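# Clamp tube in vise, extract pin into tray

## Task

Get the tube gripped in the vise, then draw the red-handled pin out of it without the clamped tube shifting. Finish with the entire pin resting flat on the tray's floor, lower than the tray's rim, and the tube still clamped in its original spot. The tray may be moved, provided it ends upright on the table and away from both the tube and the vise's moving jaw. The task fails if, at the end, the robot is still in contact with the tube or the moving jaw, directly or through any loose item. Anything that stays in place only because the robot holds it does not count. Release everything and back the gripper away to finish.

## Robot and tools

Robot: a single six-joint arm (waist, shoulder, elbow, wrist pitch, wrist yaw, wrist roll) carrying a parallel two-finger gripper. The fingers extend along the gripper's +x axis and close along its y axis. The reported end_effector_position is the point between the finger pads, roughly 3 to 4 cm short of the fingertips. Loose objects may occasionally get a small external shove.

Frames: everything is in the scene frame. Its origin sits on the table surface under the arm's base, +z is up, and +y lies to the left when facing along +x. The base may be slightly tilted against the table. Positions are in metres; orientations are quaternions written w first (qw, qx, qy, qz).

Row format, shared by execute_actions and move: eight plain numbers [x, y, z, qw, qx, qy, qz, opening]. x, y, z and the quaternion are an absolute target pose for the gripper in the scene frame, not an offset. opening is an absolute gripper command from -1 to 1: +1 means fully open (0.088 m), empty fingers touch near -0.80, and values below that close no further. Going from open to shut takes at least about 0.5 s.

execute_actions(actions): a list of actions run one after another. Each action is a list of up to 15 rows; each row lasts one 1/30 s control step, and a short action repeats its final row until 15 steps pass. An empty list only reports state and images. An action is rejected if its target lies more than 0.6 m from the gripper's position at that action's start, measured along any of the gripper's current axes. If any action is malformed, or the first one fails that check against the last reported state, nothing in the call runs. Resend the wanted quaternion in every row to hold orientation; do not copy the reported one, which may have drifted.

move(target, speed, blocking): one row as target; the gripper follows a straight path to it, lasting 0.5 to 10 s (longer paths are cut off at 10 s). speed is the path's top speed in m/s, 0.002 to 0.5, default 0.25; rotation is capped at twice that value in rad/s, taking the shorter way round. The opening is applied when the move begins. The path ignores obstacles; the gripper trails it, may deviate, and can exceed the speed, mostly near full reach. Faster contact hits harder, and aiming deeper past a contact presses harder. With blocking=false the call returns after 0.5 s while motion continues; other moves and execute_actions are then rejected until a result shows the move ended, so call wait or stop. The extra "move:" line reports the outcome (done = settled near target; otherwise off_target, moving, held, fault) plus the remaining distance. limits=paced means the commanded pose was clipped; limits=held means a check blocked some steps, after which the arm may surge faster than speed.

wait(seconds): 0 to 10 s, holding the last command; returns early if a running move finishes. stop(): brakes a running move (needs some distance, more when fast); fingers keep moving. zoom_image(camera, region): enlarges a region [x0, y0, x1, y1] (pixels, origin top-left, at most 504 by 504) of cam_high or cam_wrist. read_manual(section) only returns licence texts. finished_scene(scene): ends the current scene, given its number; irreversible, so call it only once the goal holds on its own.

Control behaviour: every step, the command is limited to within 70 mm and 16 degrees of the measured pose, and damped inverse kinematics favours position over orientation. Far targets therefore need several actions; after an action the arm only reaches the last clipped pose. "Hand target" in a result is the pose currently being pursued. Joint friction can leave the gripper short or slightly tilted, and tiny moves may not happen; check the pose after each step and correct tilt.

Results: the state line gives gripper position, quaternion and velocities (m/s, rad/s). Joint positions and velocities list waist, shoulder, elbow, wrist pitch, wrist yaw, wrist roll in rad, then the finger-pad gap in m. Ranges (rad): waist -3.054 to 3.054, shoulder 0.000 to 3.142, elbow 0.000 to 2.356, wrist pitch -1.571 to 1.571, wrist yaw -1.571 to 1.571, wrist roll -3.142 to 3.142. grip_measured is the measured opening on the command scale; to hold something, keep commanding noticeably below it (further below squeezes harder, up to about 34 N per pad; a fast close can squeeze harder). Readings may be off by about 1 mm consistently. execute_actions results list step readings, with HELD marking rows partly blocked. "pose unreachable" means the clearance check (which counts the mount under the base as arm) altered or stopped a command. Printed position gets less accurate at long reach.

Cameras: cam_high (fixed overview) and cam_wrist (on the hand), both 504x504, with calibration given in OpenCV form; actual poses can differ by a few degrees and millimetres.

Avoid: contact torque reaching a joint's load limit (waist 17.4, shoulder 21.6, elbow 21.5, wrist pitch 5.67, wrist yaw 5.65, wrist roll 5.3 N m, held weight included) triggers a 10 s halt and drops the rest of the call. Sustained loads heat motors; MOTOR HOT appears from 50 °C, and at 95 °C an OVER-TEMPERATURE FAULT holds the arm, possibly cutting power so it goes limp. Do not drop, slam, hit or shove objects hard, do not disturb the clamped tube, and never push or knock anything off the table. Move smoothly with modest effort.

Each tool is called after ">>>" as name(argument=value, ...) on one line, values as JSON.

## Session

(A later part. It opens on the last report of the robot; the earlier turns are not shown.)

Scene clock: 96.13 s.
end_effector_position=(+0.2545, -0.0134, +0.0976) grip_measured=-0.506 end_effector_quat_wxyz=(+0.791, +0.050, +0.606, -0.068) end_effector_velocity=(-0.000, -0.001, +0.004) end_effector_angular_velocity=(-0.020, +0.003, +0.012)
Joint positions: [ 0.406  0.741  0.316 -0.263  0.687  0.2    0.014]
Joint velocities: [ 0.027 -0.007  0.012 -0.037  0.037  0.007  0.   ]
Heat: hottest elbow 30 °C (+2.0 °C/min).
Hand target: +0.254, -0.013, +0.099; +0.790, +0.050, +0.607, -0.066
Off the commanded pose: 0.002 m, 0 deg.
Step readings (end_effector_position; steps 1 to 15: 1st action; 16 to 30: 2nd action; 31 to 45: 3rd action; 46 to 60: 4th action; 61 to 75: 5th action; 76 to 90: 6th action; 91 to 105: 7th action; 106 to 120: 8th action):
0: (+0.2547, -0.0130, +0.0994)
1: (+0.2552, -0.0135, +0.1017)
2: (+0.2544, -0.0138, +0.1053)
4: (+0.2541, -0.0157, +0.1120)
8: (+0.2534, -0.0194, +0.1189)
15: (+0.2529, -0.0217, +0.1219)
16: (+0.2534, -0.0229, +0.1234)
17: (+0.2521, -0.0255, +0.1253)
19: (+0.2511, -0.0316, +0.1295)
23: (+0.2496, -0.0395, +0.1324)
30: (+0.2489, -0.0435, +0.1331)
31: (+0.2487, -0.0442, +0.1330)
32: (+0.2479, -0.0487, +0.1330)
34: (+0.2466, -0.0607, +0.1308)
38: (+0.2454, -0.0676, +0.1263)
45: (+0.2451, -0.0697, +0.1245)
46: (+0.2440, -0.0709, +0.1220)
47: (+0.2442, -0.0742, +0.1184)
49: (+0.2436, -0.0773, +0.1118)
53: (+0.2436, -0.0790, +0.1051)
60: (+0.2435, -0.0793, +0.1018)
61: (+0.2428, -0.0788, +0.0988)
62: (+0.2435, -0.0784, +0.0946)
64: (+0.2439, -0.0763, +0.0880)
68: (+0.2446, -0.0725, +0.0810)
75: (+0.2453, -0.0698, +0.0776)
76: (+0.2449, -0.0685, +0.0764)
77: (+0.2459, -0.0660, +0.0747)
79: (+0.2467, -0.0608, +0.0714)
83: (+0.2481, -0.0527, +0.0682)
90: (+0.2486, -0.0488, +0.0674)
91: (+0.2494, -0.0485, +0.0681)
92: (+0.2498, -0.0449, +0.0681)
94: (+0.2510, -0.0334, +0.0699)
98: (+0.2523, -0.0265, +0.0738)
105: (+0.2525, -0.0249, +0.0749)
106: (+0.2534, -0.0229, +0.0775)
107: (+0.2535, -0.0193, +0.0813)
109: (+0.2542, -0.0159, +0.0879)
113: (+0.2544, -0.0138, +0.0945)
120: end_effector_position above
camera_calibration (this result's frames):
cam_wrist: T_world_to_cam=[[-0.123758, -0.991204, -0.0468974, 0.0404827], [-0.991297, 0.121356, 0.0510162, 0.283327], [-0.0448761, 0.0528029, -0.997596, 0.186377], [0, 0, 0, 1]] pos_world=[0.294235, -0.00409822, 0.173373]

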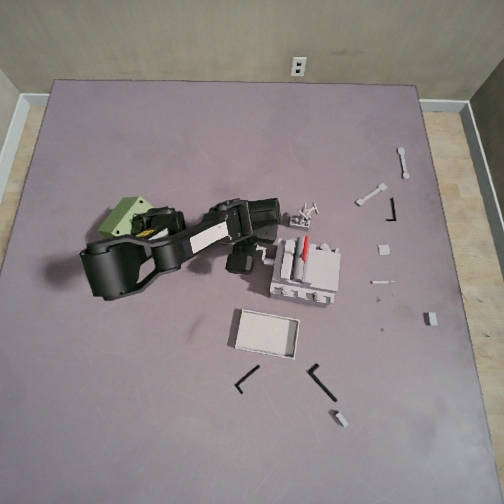

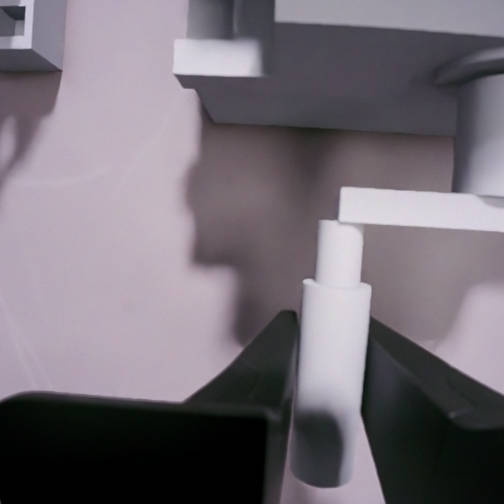

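Closing ~2–3 mm/turn; many turns left. Three turns.

>>> execute_actions(actions=[[[0.253,-0.0225,0.124,0.79,0.0505,0.607,-0.066,-0.85]],[[0.249,-0.046,0.134,0.79,0.0505,0.607,-0.066,-0.85]],[[0.245,-0.07,0.124,0.79,0.0505,0.607,-0.066,-0.85]],[[0.243,-0.08,0.1,0.79,0.0505,0.607,-0.066,-0.85]],[[0.245,-0.07,0.076,0.79,0.0505,0.607,-0.066,-0.85]],[[0.249,-0.046,0.066,0.79,0.0505,0.607,-0.066,-0.85]],[[0.253,-0.0225,0.076,0.79,0.0505,0.607,-0.066,-0.85]],[[0.255,-0.013,0.1,0.79,0.0505,0.607,-0.066,-0.85]],[[0.253,-0.0225,0.124,0.79,0.0505,0.607,-0.066,-0.85]],[[0.249,-0.046,0.134,0.79,0.0505,0.607,-0.066,-0.85]],[[0.245,-0.07,0.124,0.79,0.0505,0.607,-0.066,-0.85]],[[0.243,-0.08,0.1,0.79,0.0505,0.607,-0.066,-0.85]],[[0.245,-0.07,0.076,0.79,0.0505,0.607,-0.066,-0.85]],[[0.249,-0.046,0.066,0.79,0.0505,0.607,-0.066,-0.85]],[[0.253,-0.0225,0.076,0.79,0.0505,0.607,-0.066,-0.85]],[[0.255,-0.013,0.1,0.79,0.0505,0.607,-0.066,-0.85]],[[0.253,-0.0225,0.124,0.79,0.0505,0.607,-0.066,-0.85]],[[0.249,-0.046,0.134,0.79,0.0505,0.607,-0.066,-0.85]],[[0.245,-0.07,0.124,0.79,0.0505,0.607,-0.066,-0.85]],[[0.243,-0.08,0.1,0.79,0.0505,0.607,-0.066,-0.85]],[[0.245,-0.07,0.076,0.79,0.0505,0.607,-0.066,-0.85]],[[0.249,-0.046,0.066,0.79,0.0505,0.607,-0.066,-0.85]],[[0.253,-0.0225,0.076,0.79,0.0505,0.607,-0.066,-0.85]],[[0.255,-0.013,0.1,0.79,0.0505,0.607,-0.066,-0.85]]])

>>> zoom_image(camera="cam_high", region=[240, 200, 360, 320])

Scene clock: 124.80 s.
end_effector_position=(+0.2545, -0.0134, +0.0981) grip_measured=-0.504 end_effector_quat_wxyz=(+0.790, +0.050, +0.608, -0.068) end_effector_velocity=(-0.003, -0.000, +0.003) end_effector_angular_velocity=(-0.011, +0.016, +0.021)
Joint positions: [ 0.408  0.743  0.32  -0.271  0.69   0.204  0.014]
Joint velocities: [ 0.022 -0.007  0.012 -0.051  0.022  0.007 -0.   ]
Heat: hottest elbow 29 °C (-1.0 °C/min).
Hand target: +0.255, -0.013, +0.100; +0.790, +0.050, +0.607, -0.066
Off the commanded pose: 0.002 m, 0 deg.
Step readings (end_effector_position; steps 1 to 15: 1st action; 16 to 30: 2nd action; 31 to 45: 3rd action; 46 to 60: 4th action; 61 to 75: 5th action; 76 to 90: 6th action; 91 to 105: 7th action; 106 to 120: 8th action; 121 to 135: 9th action; 136 to 150: 10th action; 151 to 165: 11th action; 166 to 180: 12th action; 181 to 195: 13th action):
0: (+0.2547, -0.0135, +0.0984)
1: (+0.2552, -0.0138, +0.1012)
2: (+0.2545, -0.0140, +0.1053)
4: (+0.2543, -0.0160, +0.1123)
8: (+0.2536, -0.0194, +0.1191)
15: (+0.2530, -0.0217, +0.1221)
16: (+0.2536, -0.0229, +0.1237)
17: (+0.2522, -0.0255, +0.1256)
19: (+0.2511, -0.0317, +0.1296)
23: (+0.2499, -0.0390, +0.1326)
30: (+0.2493, -0.0425, +0.1333)
31: (+0.2491, -0.0432, +0.1332)
32: (+0.2482, -0.0470, +0.1331)
34: (+0.2468, -0.0592, +0.1315)
38: (+0.2455, -0.0670, +0.1269)
45: (+0.2452, -0.0691, +0.1252)
46: (+0.2442, -0.0705, +0.1227)
47: (+0.2443, -0.0740, +0.1191)
49: (+0.2437, -0.0771, +0.1123)
53: (+0.2436, -0.0788, +0.1056)
60: (+0.2437, -0.0792, +0.1024)
61: (+0.2428, -0.0787, +0.0992)
62: (+0.2436, -0.0784, +0.0952)
64: (+0.2439, -0.0764, +0.0885)
68: (+0.2446, -0.0726, +0.0814)
75: (+0.2453, -0.0699, +0.0780)
76: (+0.2449, -0.0686, +0.0768)
77: (+0.2460, -0.0663, +0.0752)
79: (+0.2468, -0.0613, +0.0718)
83: (+0.2482, -0.0530, +0.0685)
90: (+0.2489, -0.0486, +0.0677)
91: (+0.2495, -0.0481, +0.0683)
92: (+0.2500, -0.0443, +0.0683)
94: (+0.2513, -0.0325, +0.0704)
98: (+0.2524, -0.0259, +0.0744)
105: (+0.2527, -0.0245, +0.0755)
106: (+0.2536, -0.0226, +0.0780)
107: (+0.2536, -0.0191, +0.0817)
109: (+0.2543, -0.0157, +0.0883)
113: (+0.2546, -0.0138, +0.0950)
120: (+0.2546, -0.0134, +0.0981)
121: (+0.2552, -0.0138, +0.1011)
122: (+0.2545, -0.0140, +0.1053)
124: (+0.2542, -0.0159, +0.1123)
128: (+0.2534, -0.0193, +0.1190)
135: (+0.2530, -0.0216, +0.1221)
136: (+0.2536, -0.0228, +0.1236)
137: (+0.2522, -0.0253, +0.1255)
139: (+0.2511, -0.0314, +0.1296)
143: (+0.2498, -0.0388, +0.1326)
150: (+0.2492, -0.0423, +0.1333)
151: (+0.2490, -0.0430, +0.1332)
152: (+0.2482, -0.0469, +0.1333)
154: (+0.2467, -0.0592, +0.1315)
158: (+0.2455, -0.0671, +0.1269)
165: (+0.2452, -0.0693, +0.1252)
166: (+0.2442, -0.0706, +0.1227)
167: (+0.2441, -0.0739, +0.1189)
169: (+0.2437, -0.0771, +0.1123)
173: (+0.2436, -0.0789, +0.1056)
180: (+0.2436, -0.0792, +0.1024)
181: (+0.2427, -0.0786, +0.0992)
182: (+0.2435, -0.0783, +0.0952)
184: (+0.2438, -0.0763, +0.0884)
Lines left out of this list: 57.
camera_calibration (this result's frames):
cam_wrist: T_world_to_cam=[[-0.123726, -0.991262, -0.0457259, 0.0403874], [-0.991159, 0.121226, 0.0539275, 0.283032], [-0.0479131, 0.0519939, -0.997497, 0.18761], [0, 0, 0, 1]] pos_world=[0.294516, -0.00403082, 0.173724]

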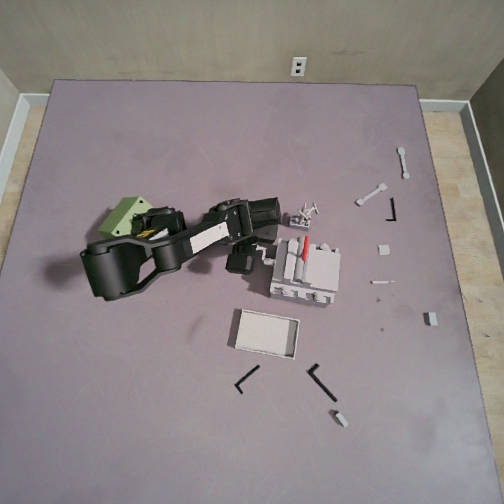

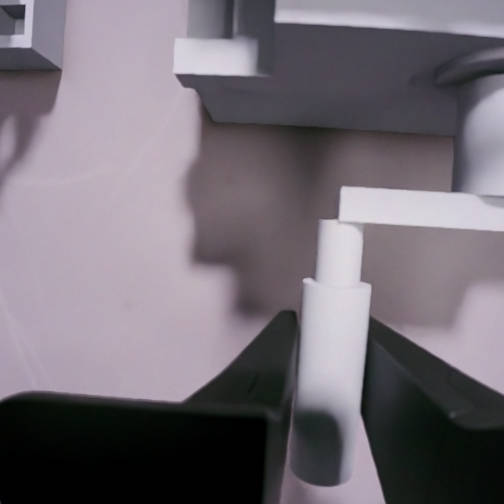

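Region (240, 200, 360, 320) of cam_high's 504x504 image, scaled by 4.200, with more detail than that image has.

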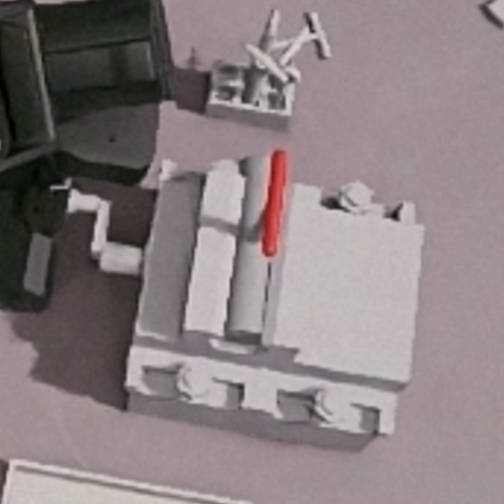

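>>> execute_actions(actions=[[[0.253,-0.0225,0.124,0.79,0.0505,0.607,-0.066,-0.95]],[[0.249,-0.046,0.134,0.79,0.0505,0.607,-0.066,-0.95]],[[0.245,-0.07,0.124,0.79,0.0505,0.607,-0.066,-0.95]]])

Scene clock: 133.77 s.
end_effector_position=(+0.2450, -0.0693, +0.1251) grip_measured=-0.502 end_effector_quat_wxyz=(+0.789, +0.047, +0.609, -0.063) end_effector_velocity=(-0.002, +0.000, -0.003) end_effector_angular_velocity=(+0.025, +0.002, +0.025)
Joint positions: [ 0.07   0.428  0.386 -0.531  0.412 -0.038  0.014]
Joint velocities: [-0.061 -0.007 -0.007  0.007 -0.081 -0.051 -0.   ]
Heat: hottest elbow 30 °C (+0.0 °C/min).
Hand target: +0.245, -0.070, +0.124; +0.790, +0.051, +0.607, -0.066
Off the commanded pose: 0.001 m, 1 deg.
Step readings (end_effector_position; steps 1 to 15: 1st action; 16 to 30: 2nd action; 31 to 45: 3rd action):
0: (+0.2547, -0.0134, +0.0987)
1: (+0.2552, -0.0138, +0.1015)
2: (+0.2544, -0.0140, +0.1056)
4: (+0.2542, -0.0159, +0.1124)
8: (+0.2534, -0.0192, +0.1191)
15: (+0.2530, -0.0214, +0.1221)
16: (+0.2535, -0.0225, +0.1235)
17: (+0.2521, -0.0251, +0.1254)
19: (+0.2511, -0.0311, +0.1296)
23: (+0.2498, -0.0383, +0.1326)
30: (+0.2492, -0.0421, +0.1335)
31: (+0.2490, -0.0426, +0.1334)
32: (+0.2482, -0.0464, +0.1334)
34: (+0.2466, -0.0589, +0.1318)
38: (+0.2453, -0.0672, +0.1269)
45: end_effector_position above
camera_calibration (this result's frames):
cam_wrist: T_world_to_cam=[[-0.113802, -0.992389, -0.0470344, -0.0173155], [-0.992152, 0.111051, 0.0574697, 0.278043], [-0.0518091, 0.0532054, -0.997239, 0.218091], [0, 0, 0, 1]] pos_world=[0.285189, -0.0596643, 0.200695]

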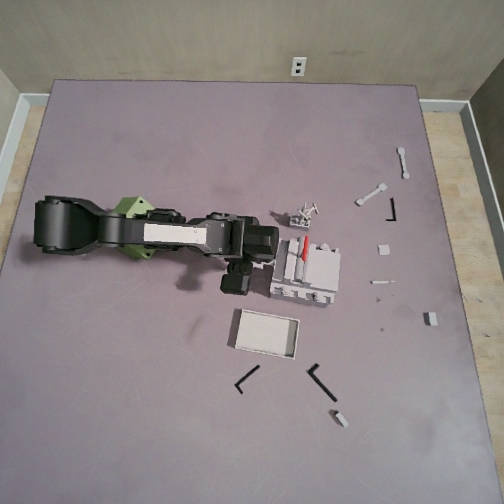

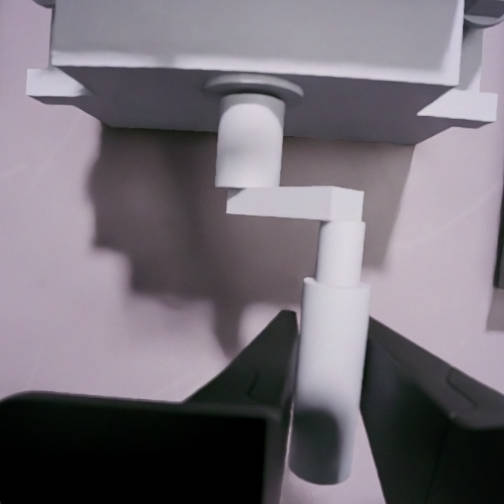

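>>> execute_actions(actions=[[[0.243,-0.08,0.1,0.79,0.0505,0.607,-0.066,-0.95]],[[0.245,-0.07,0.076,0.79,0.0505,0.607,-0.066,-0.95]],[[0.249,-0.046,0.066,0.79,0.0505,0.607,-0.066,-0.95]]])

Scene clock: 137.77 s.
end_effector_position=(+0.2486, -0.0482, +0.0678) grip_measured=-0.503 end_effector_quat_wxyz=(+0.790, +0.049, +0.607, -0.068) end_effector_velocity=(-0.002, +0.006, -0.002) end_effector_angular_velocity=(+0.010, +0.005, +0.011)
Joint positions: [ 0.052  0.736  0.239 -0.066  0.402 -0.043  0.014]
Joint velocities: [ 0.022  0.012 -0.007  0.007  0.007  0.007  0.   ]
Heat: hottest elbow 30 °C (+0.0 °C/min).
Hand target: +0.249, -0.046, +0.066; +0.790, +0.050, +0.607, -0.066
Off the commanded pose: 0.003 m, 0 deg.
Step readings (end_effector_position; steps 1 to 15: 1st action; 16 to 30: 2nd action; 31 to 45: 3rd action):
0: (+0.2450, -0.0698, +0.1249)
1: (+0.2439, -0.0710, +0.1223)
2: (+0.2441, -0.0743, +0.1188)
4: (+0.2436, -0.0772, +0.1121)
8: (+0.2435, -0.0789, +0.1055)
15: (+0.2436, -0.0792, +0.1023)
16: (+0.2426, -0.0786, +0.0991)
17: (+0.2435, -0.0783, +0.0952)
19: (+0.2438, -0.0762, +0.0885)
23: (+0.2447, -0.0725, +0.0815)
30: (+0.2452, -0.0696, +0.0780)
31: (+0.2448, -0.0684, +0.0768)
32: (+0.2459, -0.0661, +0.0752)
34: (+0.2467, -0.0609, +0.0719)
38: (+0.2481, -0.0523, +0.0686)
45: end_effector_position above
camera_calibration (this result's frames):
cam_wrist: T_world_to_cam=[[-0.12239, -0.991526, -0.0435577, 0.0033154], [-0.991346, 0.120033, 0.053147, 0.283115], [-0.0474683, 0.0496854, -0.997636, 0.158778], [0, 0, 0, 1]] pos_world=[0.288607, -0.0385848, 0.143501]

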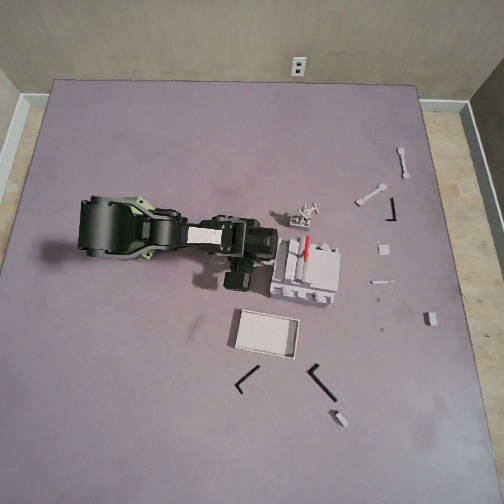

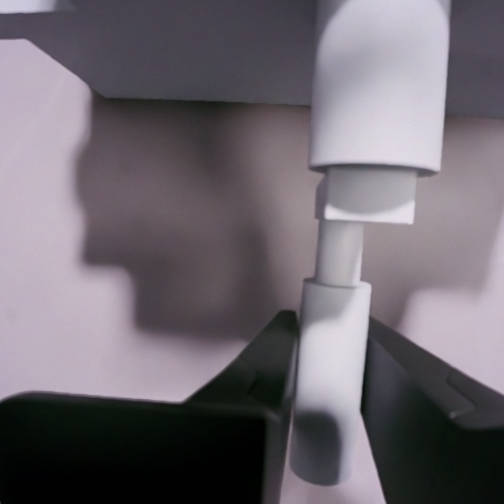

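>>> execute_actions(actions=[[[0.253,-0.0225,0.076,0.79,0.0505,0.607,-0.066,-0.95]],[[0.255,-0.013,0.1,0.79,0.0505,0.607,-0.066,-0.95]],[[0.253,-0.0225,0.124,0.79,0.0505,0.607,-0.066,-0.95]]])

Scene clock: 146.20 s.
end_effector_position=(+0.2529, -0.0214, +0.1220) grip_measured=-0.504 end_effector_quat_wxyz=(+0.789, +0.052, +0.609, -0.065) end_effector_velocity=(-0.003, -0.004, +0.004) end_effector_angular_velocity=(-0.020, +0.011, +0.023)
Joint positions: [ 0.471  0.634  0.383 -0.479  0.731  0.259  0.014]
Joint velocities: [ 0.012 -0.017  0.012 -0.051  0.022 -0.007 -0.   ]
Heat: hottest elbow 29 °C (-1.0 °C/min).
Hand target: +0.253, -0.022, +0.124; +0.790, +0.050, +0.607, -0.066
Off the commanded pose: 0.002 m, 0 deg.
Step readings (end_effector_position; steps 1 to 15: 1st action; 16 to 30: 2nd action; 31 to 45: 3rd action):
0: (+0.2489, -0.0477, +0.0677)
1: (+0.2494, -0.0473, +0.0683)
2: (+0.2500, -0.0433, +0.0685)
4: (+0.2511, -0.0322, +0.0707)
8: (+0.2523, -0.0261, +0.0744)
15: (+0.2525, -0.0247, +0.0755)
16: (+0.2534, -0.0228, +0.0780)
17: (+0.2535, -0.0192, +0.0818)
19: (+0.2542, -0.0158, +0.0883)
23: (+0.2545, -0.0138, +0.0950)
30: (+0.2546, -0.0135, +0.0980)
31: (+0.2551, -0.0138, +0.1011)
32: (+0.2544, -0.0139, +0.1052)
34: (+0.2543, -0.0158, +0.1123)
38: (+0.2534, -0.0192, +0.1190)
45: end_effector_position above
camera_calibration (this result's frames):
cam_wrist: T_world_to_cam=[[-0.121569, -0.991248, -0.0514534, 0.0335628], [-0.991337, 0.118657, 0.0563089, 0.28082], [-0.0497108, 0.0578531, -0.997087, 0.212384], [0, 0, 0, 1]] pos_world=[0.293026, -0.0123394, 0.197679]

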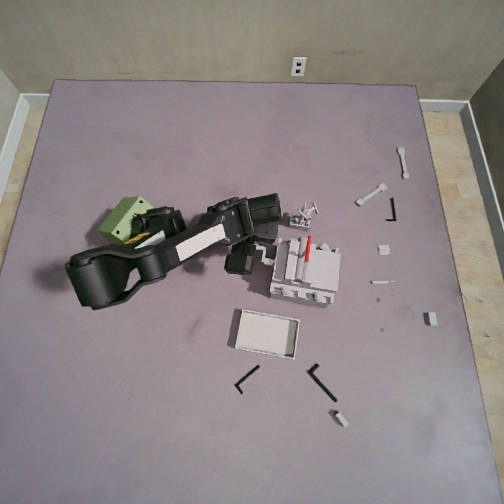

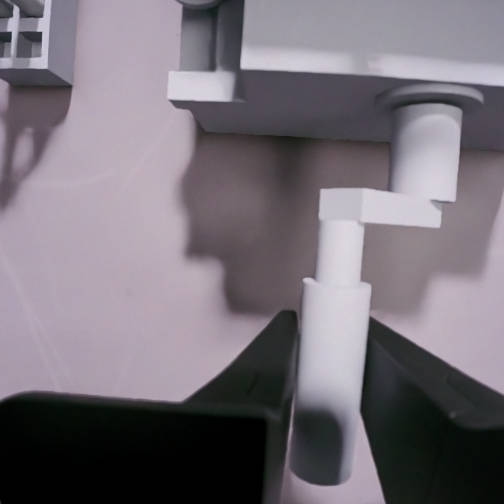

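>>> execute_actions(actions=[[[0.249,-0.046,0.134,0.79,0.0505,0.607,-0.066,-0.95]],[[0.245,-0.07,0.124,0.79,0.0505,0.607,-0.066,-0.95]],[[0.243,-0.08,0.1,0.79,0.0505,0.607,-0.066,-0.95]]])

Scene clock: 150.97 s.
end_effector_position=(+0.2427, -0.0783, +0.1069) grip_measured=-0.503 end_effector_quat_wxyz=(+0.793, +0.051, +0.604, -0.059) end_effector_velocity=(-0.001, +0.001, -0.009) end_effector_angular_velocity=(+0.012, +0.003, +0.021)
Joint positions: [-0.119  0.453  0.329 -0.404  0.238 -0.146  0.014]
Joint velocities: [-0.042  0.032 -0.022  0.051 -0.051 -0.037 -0.   ]
Heat: hottest elbow 29 °C (-1.0 °C/min).
Hand target: +0.242, -0.080, +0.101; +0.790, +0.051, +0.607, -0.066
Off the commanded pose: 0.007 m, 1 deg.
Step readings (end_effector_position; steps 1 to 15: 1st action; 16 to 30: 2nd action; 31 to 45: 3rd action):
0: (+0.2530, -0.0218, +0.1227)
1: (+0.2533, -0.0229, +0.1240)
2: (+0.2520, -0.0255, +0.1258)
4: (+0.2510, -0.0314, +0.1298)
8: (+0.2498, -0.0384, +0.1327)
15: (+0.2492, -0.0419, +0.1335)
16: (+0.2490, -0.0425, +0.1334)
17: (+0.2484, -0.0458, +0.1334)
19: (+0.2469, -0.0546, +0.1327)
23: (+0.2456, -0.0624, +0.1298)
30: (+0.2452, -0.0652, +0.1282)
31: (+0.2439, -0.0663, +0.1257)
32: (+0.2438, -0.0702, +0.1228)
34: (+0.2431, -0.0743, +0.1171)
38: (+0.2427, -0.0771, +0.1108)
45: end_effector_position above
camera_calibration (this result's frames):
cam_wrist: T_world_to_cam=[[-0.110285, -0.992228, -0.0576309, -0.0270328], [-0.993132, 0.107736, 0.0456153, 0.279], [-0.0390518, 0.0622658, -0.997295, 0.197869], [0, 0, 0, 1]] pos_world=[0.28183, -0.0692017, 0.18305]

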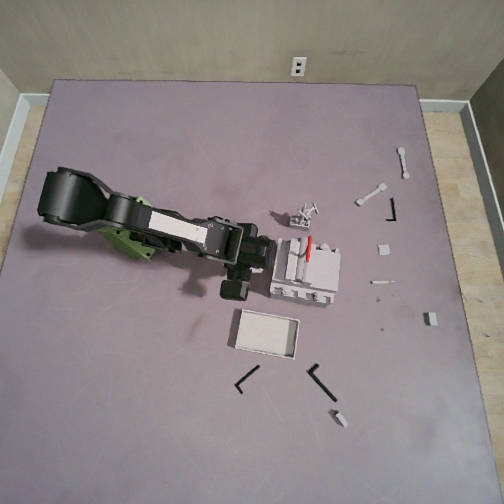

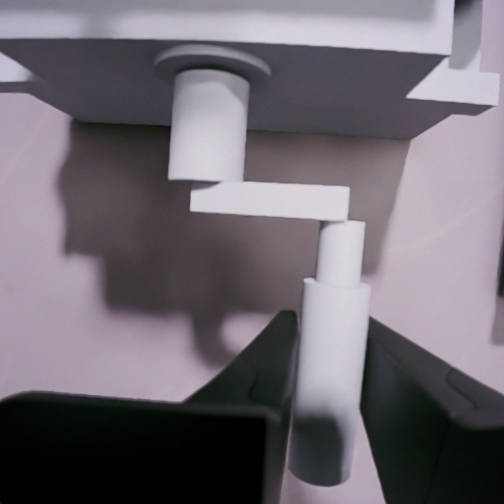

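>>> execute_actions(actions=[[[0.243,-0.079,0.09,0.79,0.0505,0.607,-0.066,-0.95]],[[0.243,-0.078,0.085,0.79,0.0505,0.607,-0.066,-0.95]],[[0.243,-0.079,0.092,0.79,0.0505,0.607,-0.066,-0.6]],[[0.243,-0.079,0.094,0.79,0.0505,0.607,-0.066,0.2]]])

>>> move(target=[0.25,-0.075,0.17,0.79,0.0505,0.607,-0.066,0.2])

>>> move(target=[0.3,-0.07,0.25,0.7,-0.25,0.62,0.22,0.2], speed=0.35)

>>> move(target=[0.395,-0.068,0.25,0.5256,-0.4255,0.5648,0.473,0.2], speed=0.35)

Scene clock: 161.53 s.
end_effector_position=(+0.2404, -0.0775, +0.0920) grip_measured=+0.194 end_effector_quat_wxyz=(+0.788, +0.050, +0.610, -0.063) end_effector_velocity=(-0.001, +0.003, +0.000) end_effector_angular_velocity=(+0.014, -0.003, +0.026)
Joint positions: [-0.143  0.521  0.294 -0.312  0.229 -0.151  0.049]
Joint velocities: [-0.002 -0.007 -0.002 -0.007 -0.022 -0.022  0.002]
Heat: hottest wrist pitch 31 °C (+1.0 °C/min).
Hand target: +0.243, -0.079, +0.094; +0.790, +0.050, +0.607, -0.066
Off the commanded pose: 0.004 m, 1 deg.
Step readings (end_effector_position; steps 1 to 15: 1st action; 16 to 30: 2nd action; 31 to 45: 3rd action; 46 to 60: 4th action):
0: (+0.2428, -0.0785, +0.1057)
1: (+0.2422, -0.0783, +0.1046)
2: (+0.2425, -0.0786, +0.1032)
4: (+0.2425, -0.0787, +0.1008)
8: (+0.2425, -0.0786, +0.0983)
15: (+0.2427, -0.0785, +0.0966)
16: (+0.2422, -0.0783, +0.0958)
17: (+0.2424, -0.0783, +0.0952)
19: (+0.2424, -0.0780, +0.0940)
23: (+0.2427, -0.0778, +0.0926)
30: (+0.2427, -0.0775, +0.0918)
31: (+0.2429, -0.0776, +0.0920)
32: (+0.2429, -0.0777, +0.0920)
34: (+0.2428, -0.0776, +0.0921)
38: (+0.2431, -0.0778, +0.0923)
45: (+0.2432, -0.0778, +0.0925)
46: (+0.2427, -0.0778, +0.0924)
47: (+0.2420, -0.0777, +0.0923)
49: (+0.2411, -0.0775, +0.0921)
53: (+0.2406, -0.0776, +0.0920)
60: end_effector_position above
camera_calibration (this result's frames):
cam_wrist: T_world_to_cam=[[-0.116481, -0.991885, -0.0509556, -0.0264934], [-0.991731, 0.113375, 0.0601252, 0.276099], [-0.0538602, 0.0575377, -0.996889, 0.185988], [0, 0, 0, 1]] pos_world=[0.280747, -0.0682823, 0.167459]

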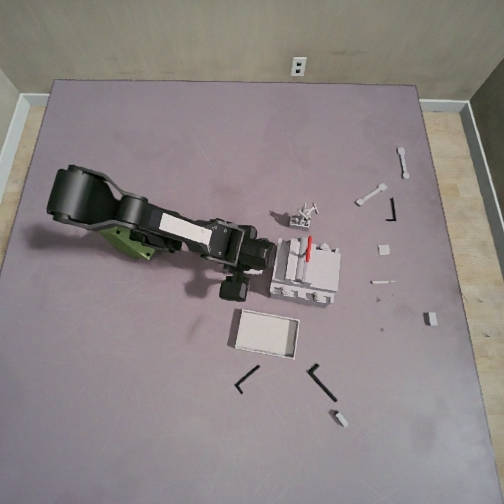

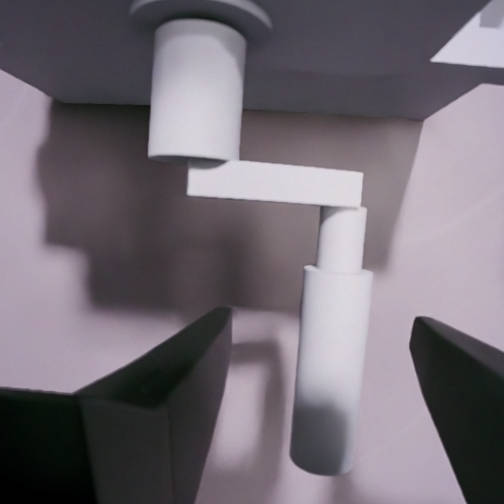

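Scene clock: 162.53 s.
end_effector_position=(+0.2486, -0.0746, +0.1684) grip_measured=+0.200 end_effector_quat_wxyz=(+0.790, +0.050, +0.607, -0.065) end_effector_velocity=(-0.005, +0.004, -0.001) end_effector_angular_velocity=(+0.011, +0.022, -0.009)
Joint positions: [ 0.277  0.374  0.539 -0.798  0.583  0.099  0.049]
Joint velocities: [ 0.037  0.007  0.002 -0.037  0.022  0.051 -0.   ]
Heat: hottest wrist pitch 31 °C (+1.0 °C/min).
Hand target: +0.250, -0.075, +0.170; +0.791, +0.050, +0.607, -0.066
Off the commanded pose: 0.002 m, 0 deg.
move: done
camera_calibration (this result's frames):
cam_wrist: T_world_to_cam=[[-0.119208, -0.991703, -0.0481018, -0.0185615], [-0.99175, 0.116634, 0.0531764, 0.280756], [-0.0471249, 0.054044, -0.997426, 0.260622], [0, 0, 0, 1]] pos_world=[0.288509, -0.0652383, 0.244129]

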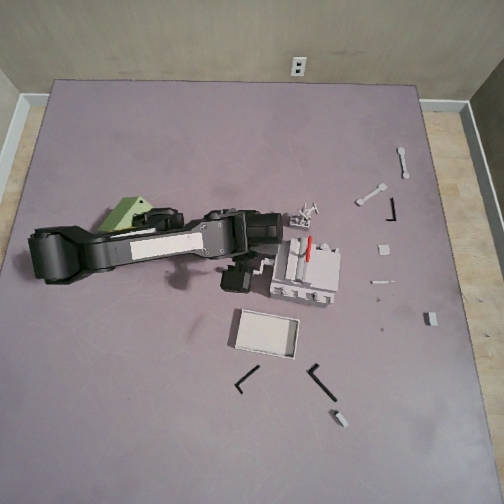

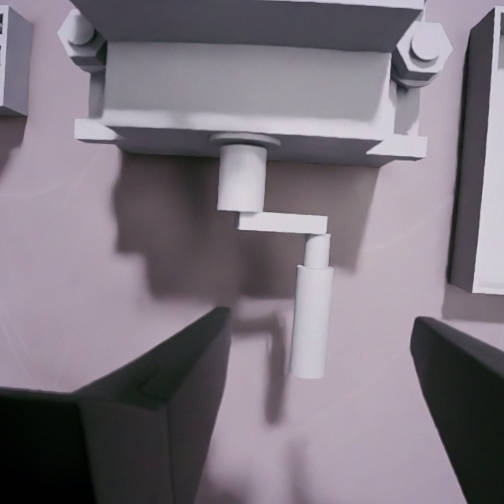

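Scene clock: 164.27 s.
end_effector_position=(+0.2987, -0.0705, +0.2488) grip_measured=+0.200 end_effector_quat_wxyz=(+0.705, -0.252, +0.625, +0.221) end_effector_velocity=(-0.001, +0.002, -0.000) end_effector_angular_velocity=(+0.007, +0.008, +0.007)
Joint positions: [ 0.743  0.791  1.103 -1.422  0.823 -0.17   0.049]
Joint velocities: [ 0.007  0.007  0.002 -0.007 -0.007  0.007 -0.   ]
Heat: hottest elbow 30 °C (+0.0 °C/min).
Hand target: +0.300, -0.070, +0.250; +0.705, -0.253, +0.624, +0.221
Off the commanded pose: 0.002 m, 0 deg.
move: done
camera_calibration (this result's frames):
cam_wrist: T_world_to_cam=[[0.656247, -0.754198, 0.0229281, -0.237211], [-0.738837, -0.636119, 0.222426, 0.154929], [-0.153168, -0.162907, -0.97468, 0.353719], [0, 0, 0, 1]] pos_world=[0.324315, -0.0227277, 0.315742]

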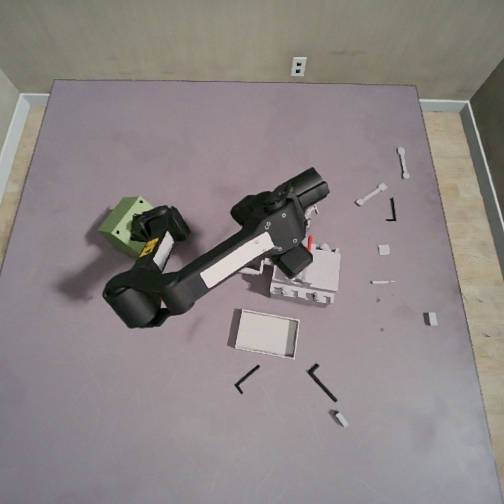

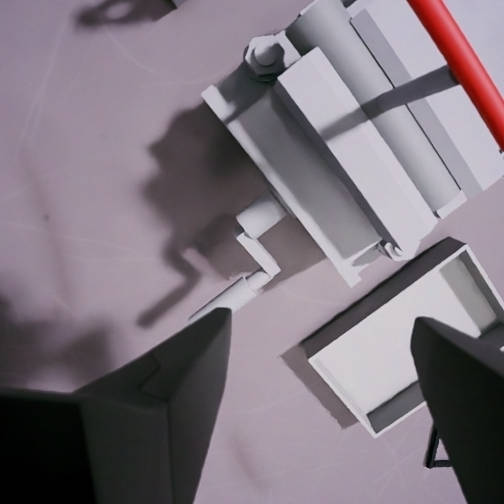

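Scene clock: 165.80 s.
end_effector_position=(+0.3933, -0.0693, +0.2518) grip_measured=+0.200 end_effector_quat_wxyz=(+0.530, -0.425, +0.563, +0.470) end_effector_velocity=(-0.003, -0.003, +0.004) end_effector_angular_velocity=(+0.004, +0.016, +0.030)
Joint positions: [ 0.43   1.239  1.644 -1.507  0.583 -1.077  0.049]
Joint velocities: [-0.002  0.002  0.022 -0.037 -0.007 -0.022 -0.   ]
Heat: hottest elbow 30 °C (+0.0 °C/min).
Hand target: +0.395, -0.068, +0.250; +0.526, -0.425, +0.565, +0.473
Off the commanded pose: 0.003 m, 1 deg.
move: done
camera_calibration (this result's frames):
cam_wrist: T_world_to_cam=[[0.976678, -0.164549, -0.137925, -0.343074], [-0.117095, -0.946657, 0.300216, -0.0607408], [-0.179968, -0.277064, -0.943847, 0.366136], [0, 0, 0, 1]] pos_world=[0.393853, -0.0125103, 0.316493]

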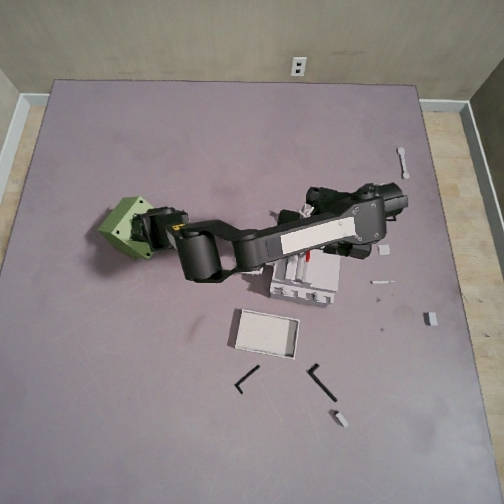

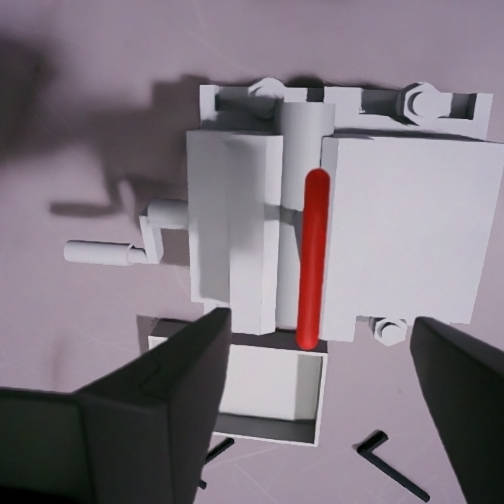

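>>> move(target=[0.389,-0.057,0.194,0.5256,-0.4255,0.5648,0.473,0.2], speed=0.08)

>>> move(target=[0.389,-0.057,0.194,0.5256,-0.4255,0.5648,0.473,-1])

>>> move(target=[0.394,-0.059,0.235,0.5256,-0.4255,0.5648,0.473,-1], speed=0.015)

Scene clock: 173.47 s.
end_effector_position=(+0.3911, -0.0562, +0.1946) grip_measured=+0.200 end_effector_quat_wxyz=(+0.526, -0.426, +0.564, +0.473) end_effector_velocity=(-0.003, -0.001, -0.002) end_effector_angular_velocity=(-0.009, +0.014, +0.030)
Joint positions: [ 0.316  1.24   1.428 -1.235  0.529 -1.196  0.049]
Joint velocities: [-0.002  0.002 -0.007 -0.007  0.007 -0.022 -0.   ]
Heat: hottest elbow 30 °C (+1.0 °C/min).
Hand target: +0.389, -0.057, +0.194; +0.526, -0.425, +0.565, +0.473
Off the commanded pose: 0.002 m, 0 deg.
move: done
camera_calibration (this result's frames):
cam_wrist: T_world_to_cam=[[0.97667, -0.159582, -0.143699, -0.345256], [-0.110178, -0.946745, 0.302546, -0.034551], [-0.184327, -0.279655, -0.94224, 0.316615], [0, 0, 0, 1]] pos_world=[0.391755, 0.0007355, 0.259168]

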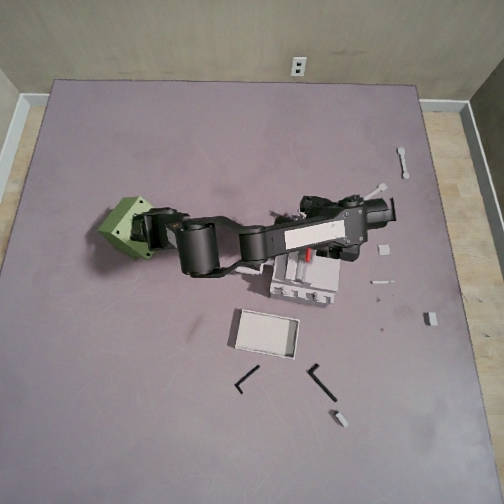

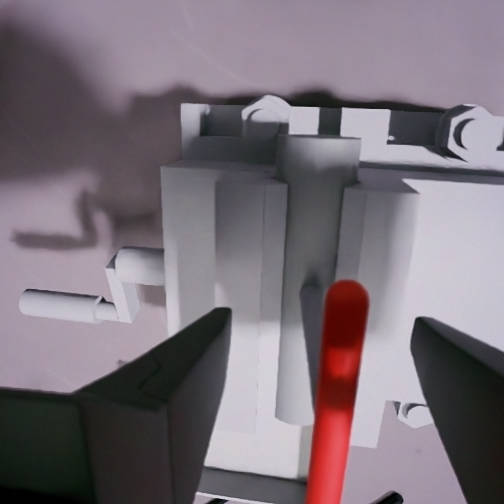

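Scene clock: 174.17 s.
end_effector_position=(+0.3911, -0.0563, +0.1945) grip_measured=-0.651 end_effector_quat_wxyz=(+0.526, -0.426, +0.564, +0.473) end_effector_velocity=(-0.003, -0.002, -0.001) end_effector_angular_velocity=(-0.009, +0.010, +0.013)
Joint positions: [ 0.316  1.24   1.428 -1.235  0.529 -1.197  0.007]
Joint velocities: [-0.002 -0.002 -0.007 -0.007  0.007 -0.007 -0.   ]
Heat: hottest elbow 30 °C (+1.0 °C/min).
Hand target: +0.389, -0.057, +0.194; +0.525, -0.426, +0.565, +0.473
Off the commanded pose: 0.002 m, 0 deg.
move: done
camera_calibration (this result's frames):
cam_wrist: T_world_to_cam=[[0.97667, -0.159498, -0.14379, -0.345224], [-0.11003, -0.946695, 0.302758, -0.0346617], [-0.184415, -0.279873, -0.942158, 0.316489], [0, 0, 0, 1]] pos_world=[0.391721, 0.000700099, 0.259037]

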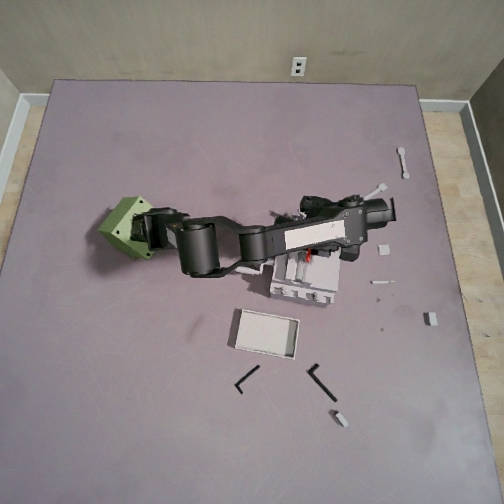

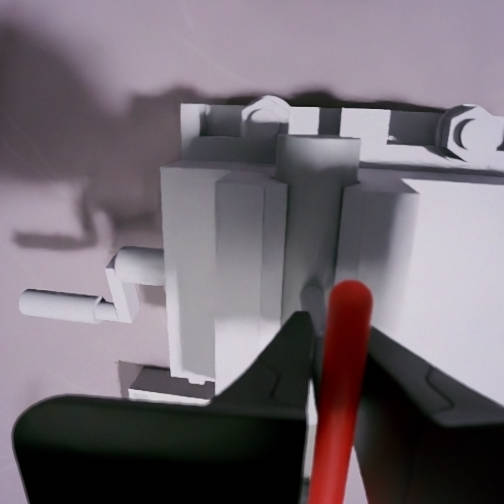

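Scene clock: 177.10 s.
end_effector_position=(+0.3925, -0.0588, +0.2332) grip_measured=-0.651 end_effector_quat_wxyz=(+0.523, -0.425, +0.566, +0.475) end_effector_velocity=(-0.002, +0.003, +0.002) end_effector_angular_velocity=(+0.023, +0.007, +0.009)
Joint positions: [ 0.416  1.252  1.576 -1.434  0.575 -1.091  0.007]
Joint velocities: [ 0.002 -0.002  0.002 -0.007 -0.022 -0.007 -0.   ]
Heat: hottest elbow 30 °C (+1.0 °C/min).
Hand target: +0.394, -0.059, +0.235; +0.526, -0.426, +0.565, +0.473
Off the commanded pose: 0.002 m, 0 deg.
move: done
camera_calibration (this result's frames):
cam_wrist: T_world_to_cam=[[0.976058, -0.156868, -0.150674, -0.339485], [-0.105234, -0.946827, 0.304046, -0.0508613], [-0.190357, -0.280911, -0.940666, 0.354424], [0, 0, 0, 1]] pos_world=[0.393472, -0.00184947, 0.297707]

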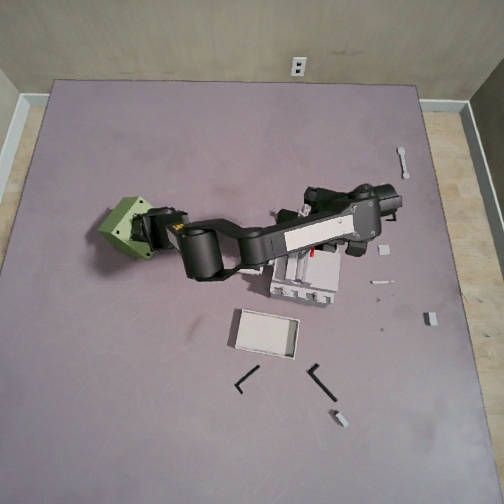

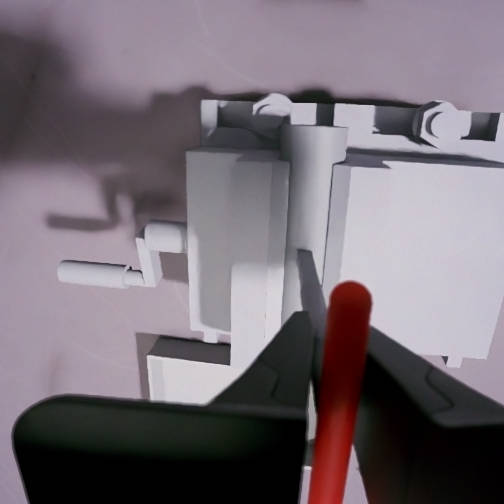

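>>> move(target=[0.396,-0.06,0.262,0.5256,-0.4255,0.5648,0.473,-1], speed=0.05)

>>> move(target=[0.33,-0.22,0.24,0.63,-0.53,0.45,0.35,-1], speed=0.2)

>>> move(target=[0.278,-0.216,0.098,0.6846,-0.638,0.3045,0.177,-1], speed=0.13)

>>> zoom_image(camera="cam_high", region=[170, 240, 350, 420])

Scene clock: 182.70 s.
end_effector_position=(+0.3942, -0.0618, +0.2621) grip_measured=-0.651 end_effector_quat_wxyz=(+0.530, -0.425, +0.562, +0.472) end_effector_velocity=(-0.004, +0.000, +0.000) end_effector_angular_velocity=(+0.003, +0.018, +0.022)
Joint positions: [ 0.499  1.263  1.69  -1.57   0.61  -1.006  0.007]
Joint velocities: [ 0.002  0.002  0.002 -0.022 -0.007 -0.007 -0.   ]
Heat: hottest elbow 30 °C (+0.0 °C/min).
Hand target: +0.396, -0.060, +0.262; +0.528, -0.426, +0.562, +0.472
Off the commanded pose: 0.003 m, 1 deg.
joint sent to its limit — the command would take joint 4 (wrist pitch) past its lower limit, so that joint was sent only as far as its limit.
move: done
camera_calibration (this result's frames):
cam_wrist: T_world_to_cam=[[0.977124, -0.161537, -0.138326, -0.341135], [-0.114574, -0.947818, 0.297513, -0.0569403], [-0.179167, -0.274859, -0.944644, 0.378153], [0, 0, 0, 1]] pos_world=[0.39456, -0.00513613, 0.326973]

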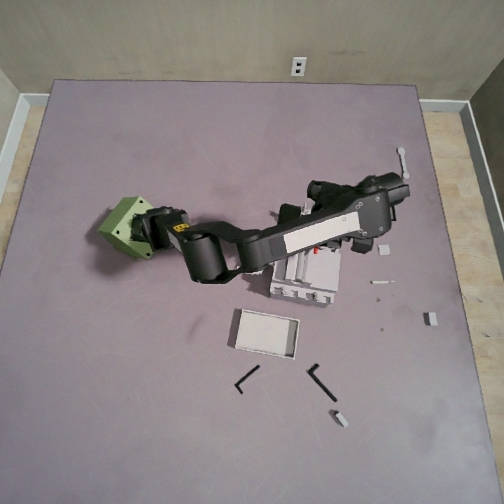

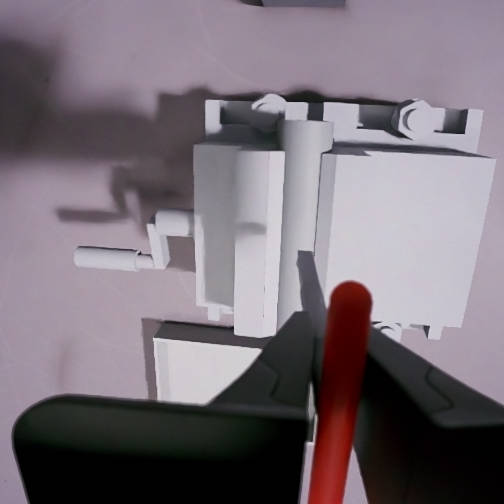

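Scene clock: 184.43 s.
end_effector_position=(+0.3318, -0.2189, +0.2453) grip_measured=-0.651 end_effector_quat_wxyz=(+0.628, -0.534, +0.448, +0.346) end_effector_velocity=(-0.003, +0.002, -0.001) end_effector_angular_velocity=(+0.016, +0.007, +0.005)
Joint positions: [-1.069  0.776  1.161 -0.91  -0.641 -2.128  0.007]
Joint velocities: [-0.017  0.002 -0.002 -0.022 -0.022 -0.022 -0.   ]
Heat: hottest elbow 30 °C (+1.0 °C/min).
Hand target: +0.329, -0.219, +0.241; +0.631, -0.527, +0.450, +0.349
Off the commanded pose: 0.006 m, 1 deg.
move: done
camera_calibration (this result's frames):
cam_wrist: T_world_to_cam=[[0.93784, -0.162314, 0.306773, -0.404214], [-0.251147, -0.927447, 0.277069, -0.153191], [0.239544, -0.336891, -0.910562, 0.147033], [0, 0, 0, 1]] pos_world=[0.305394, -0.158152, 0.300329]

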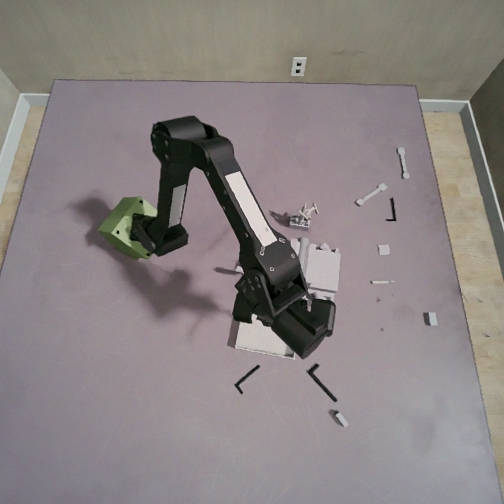

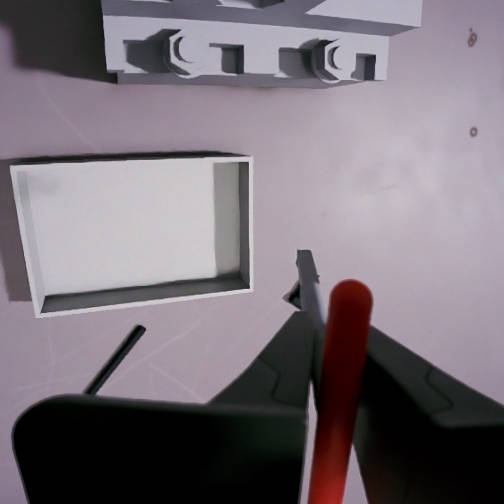

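Scene clock: 186.90 s.
end_effector_position=(+0.2791, -0.2187, +0.1007) grip_measured=-0.651 end_effector_quat_wxyz=(+0.681, -0.643, +0.304, +0.175) end_effector_velocity=(-0.002, -0.000, -0.001) end_effector_angular_velocity=(-0.000, -0.005, -0.001)
Joint positions: [-1.07   1.105  0.214  1.015 -0.795 -1.717  0.007]
Joint velocities: [-0.007  0.022 -0.007  0.037 -0.007  0.007 -0.   ]
Heat: hottest elbow 30 °C (+0.0 °C/min).
Hand target: +0.278, -0.216, +0.098; +0.685, -0.638, +0.304, +0.177
Off the commanded pose: 0.004 m, 1 deg.
move: done
camera_calibration (this result's frames):
cam_wrist: T_world_to_cam=[[0.678092, -0.0919327, 0.729205, -0.265043], [-0.38291, -0.891052, 0.243733, -0.0781347], [0.627352, -0.444493, -0.639417, -0.131029], [0, 0, 0, 1]] pos_world=[0.232006, -0.15223, 0.128532]

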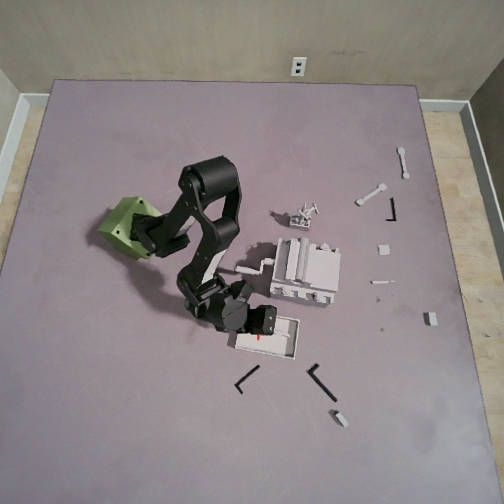

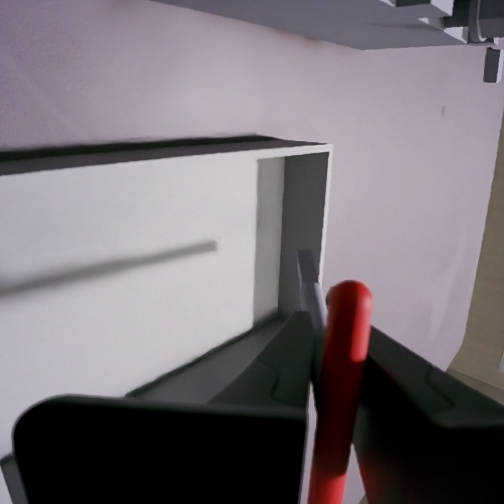

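Region (170, 240, 350, 420) of cam_high's 504x504 image, scaled by 2.800, with more detail than that image has.

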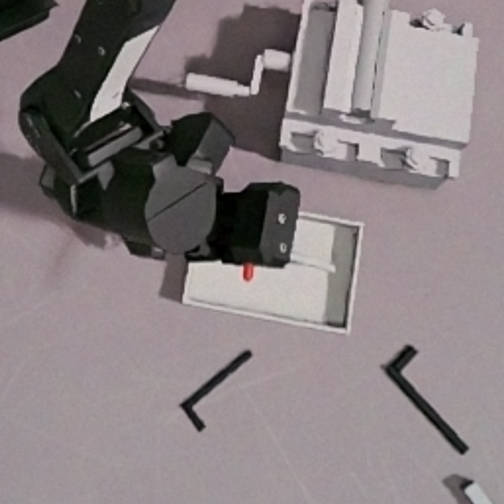

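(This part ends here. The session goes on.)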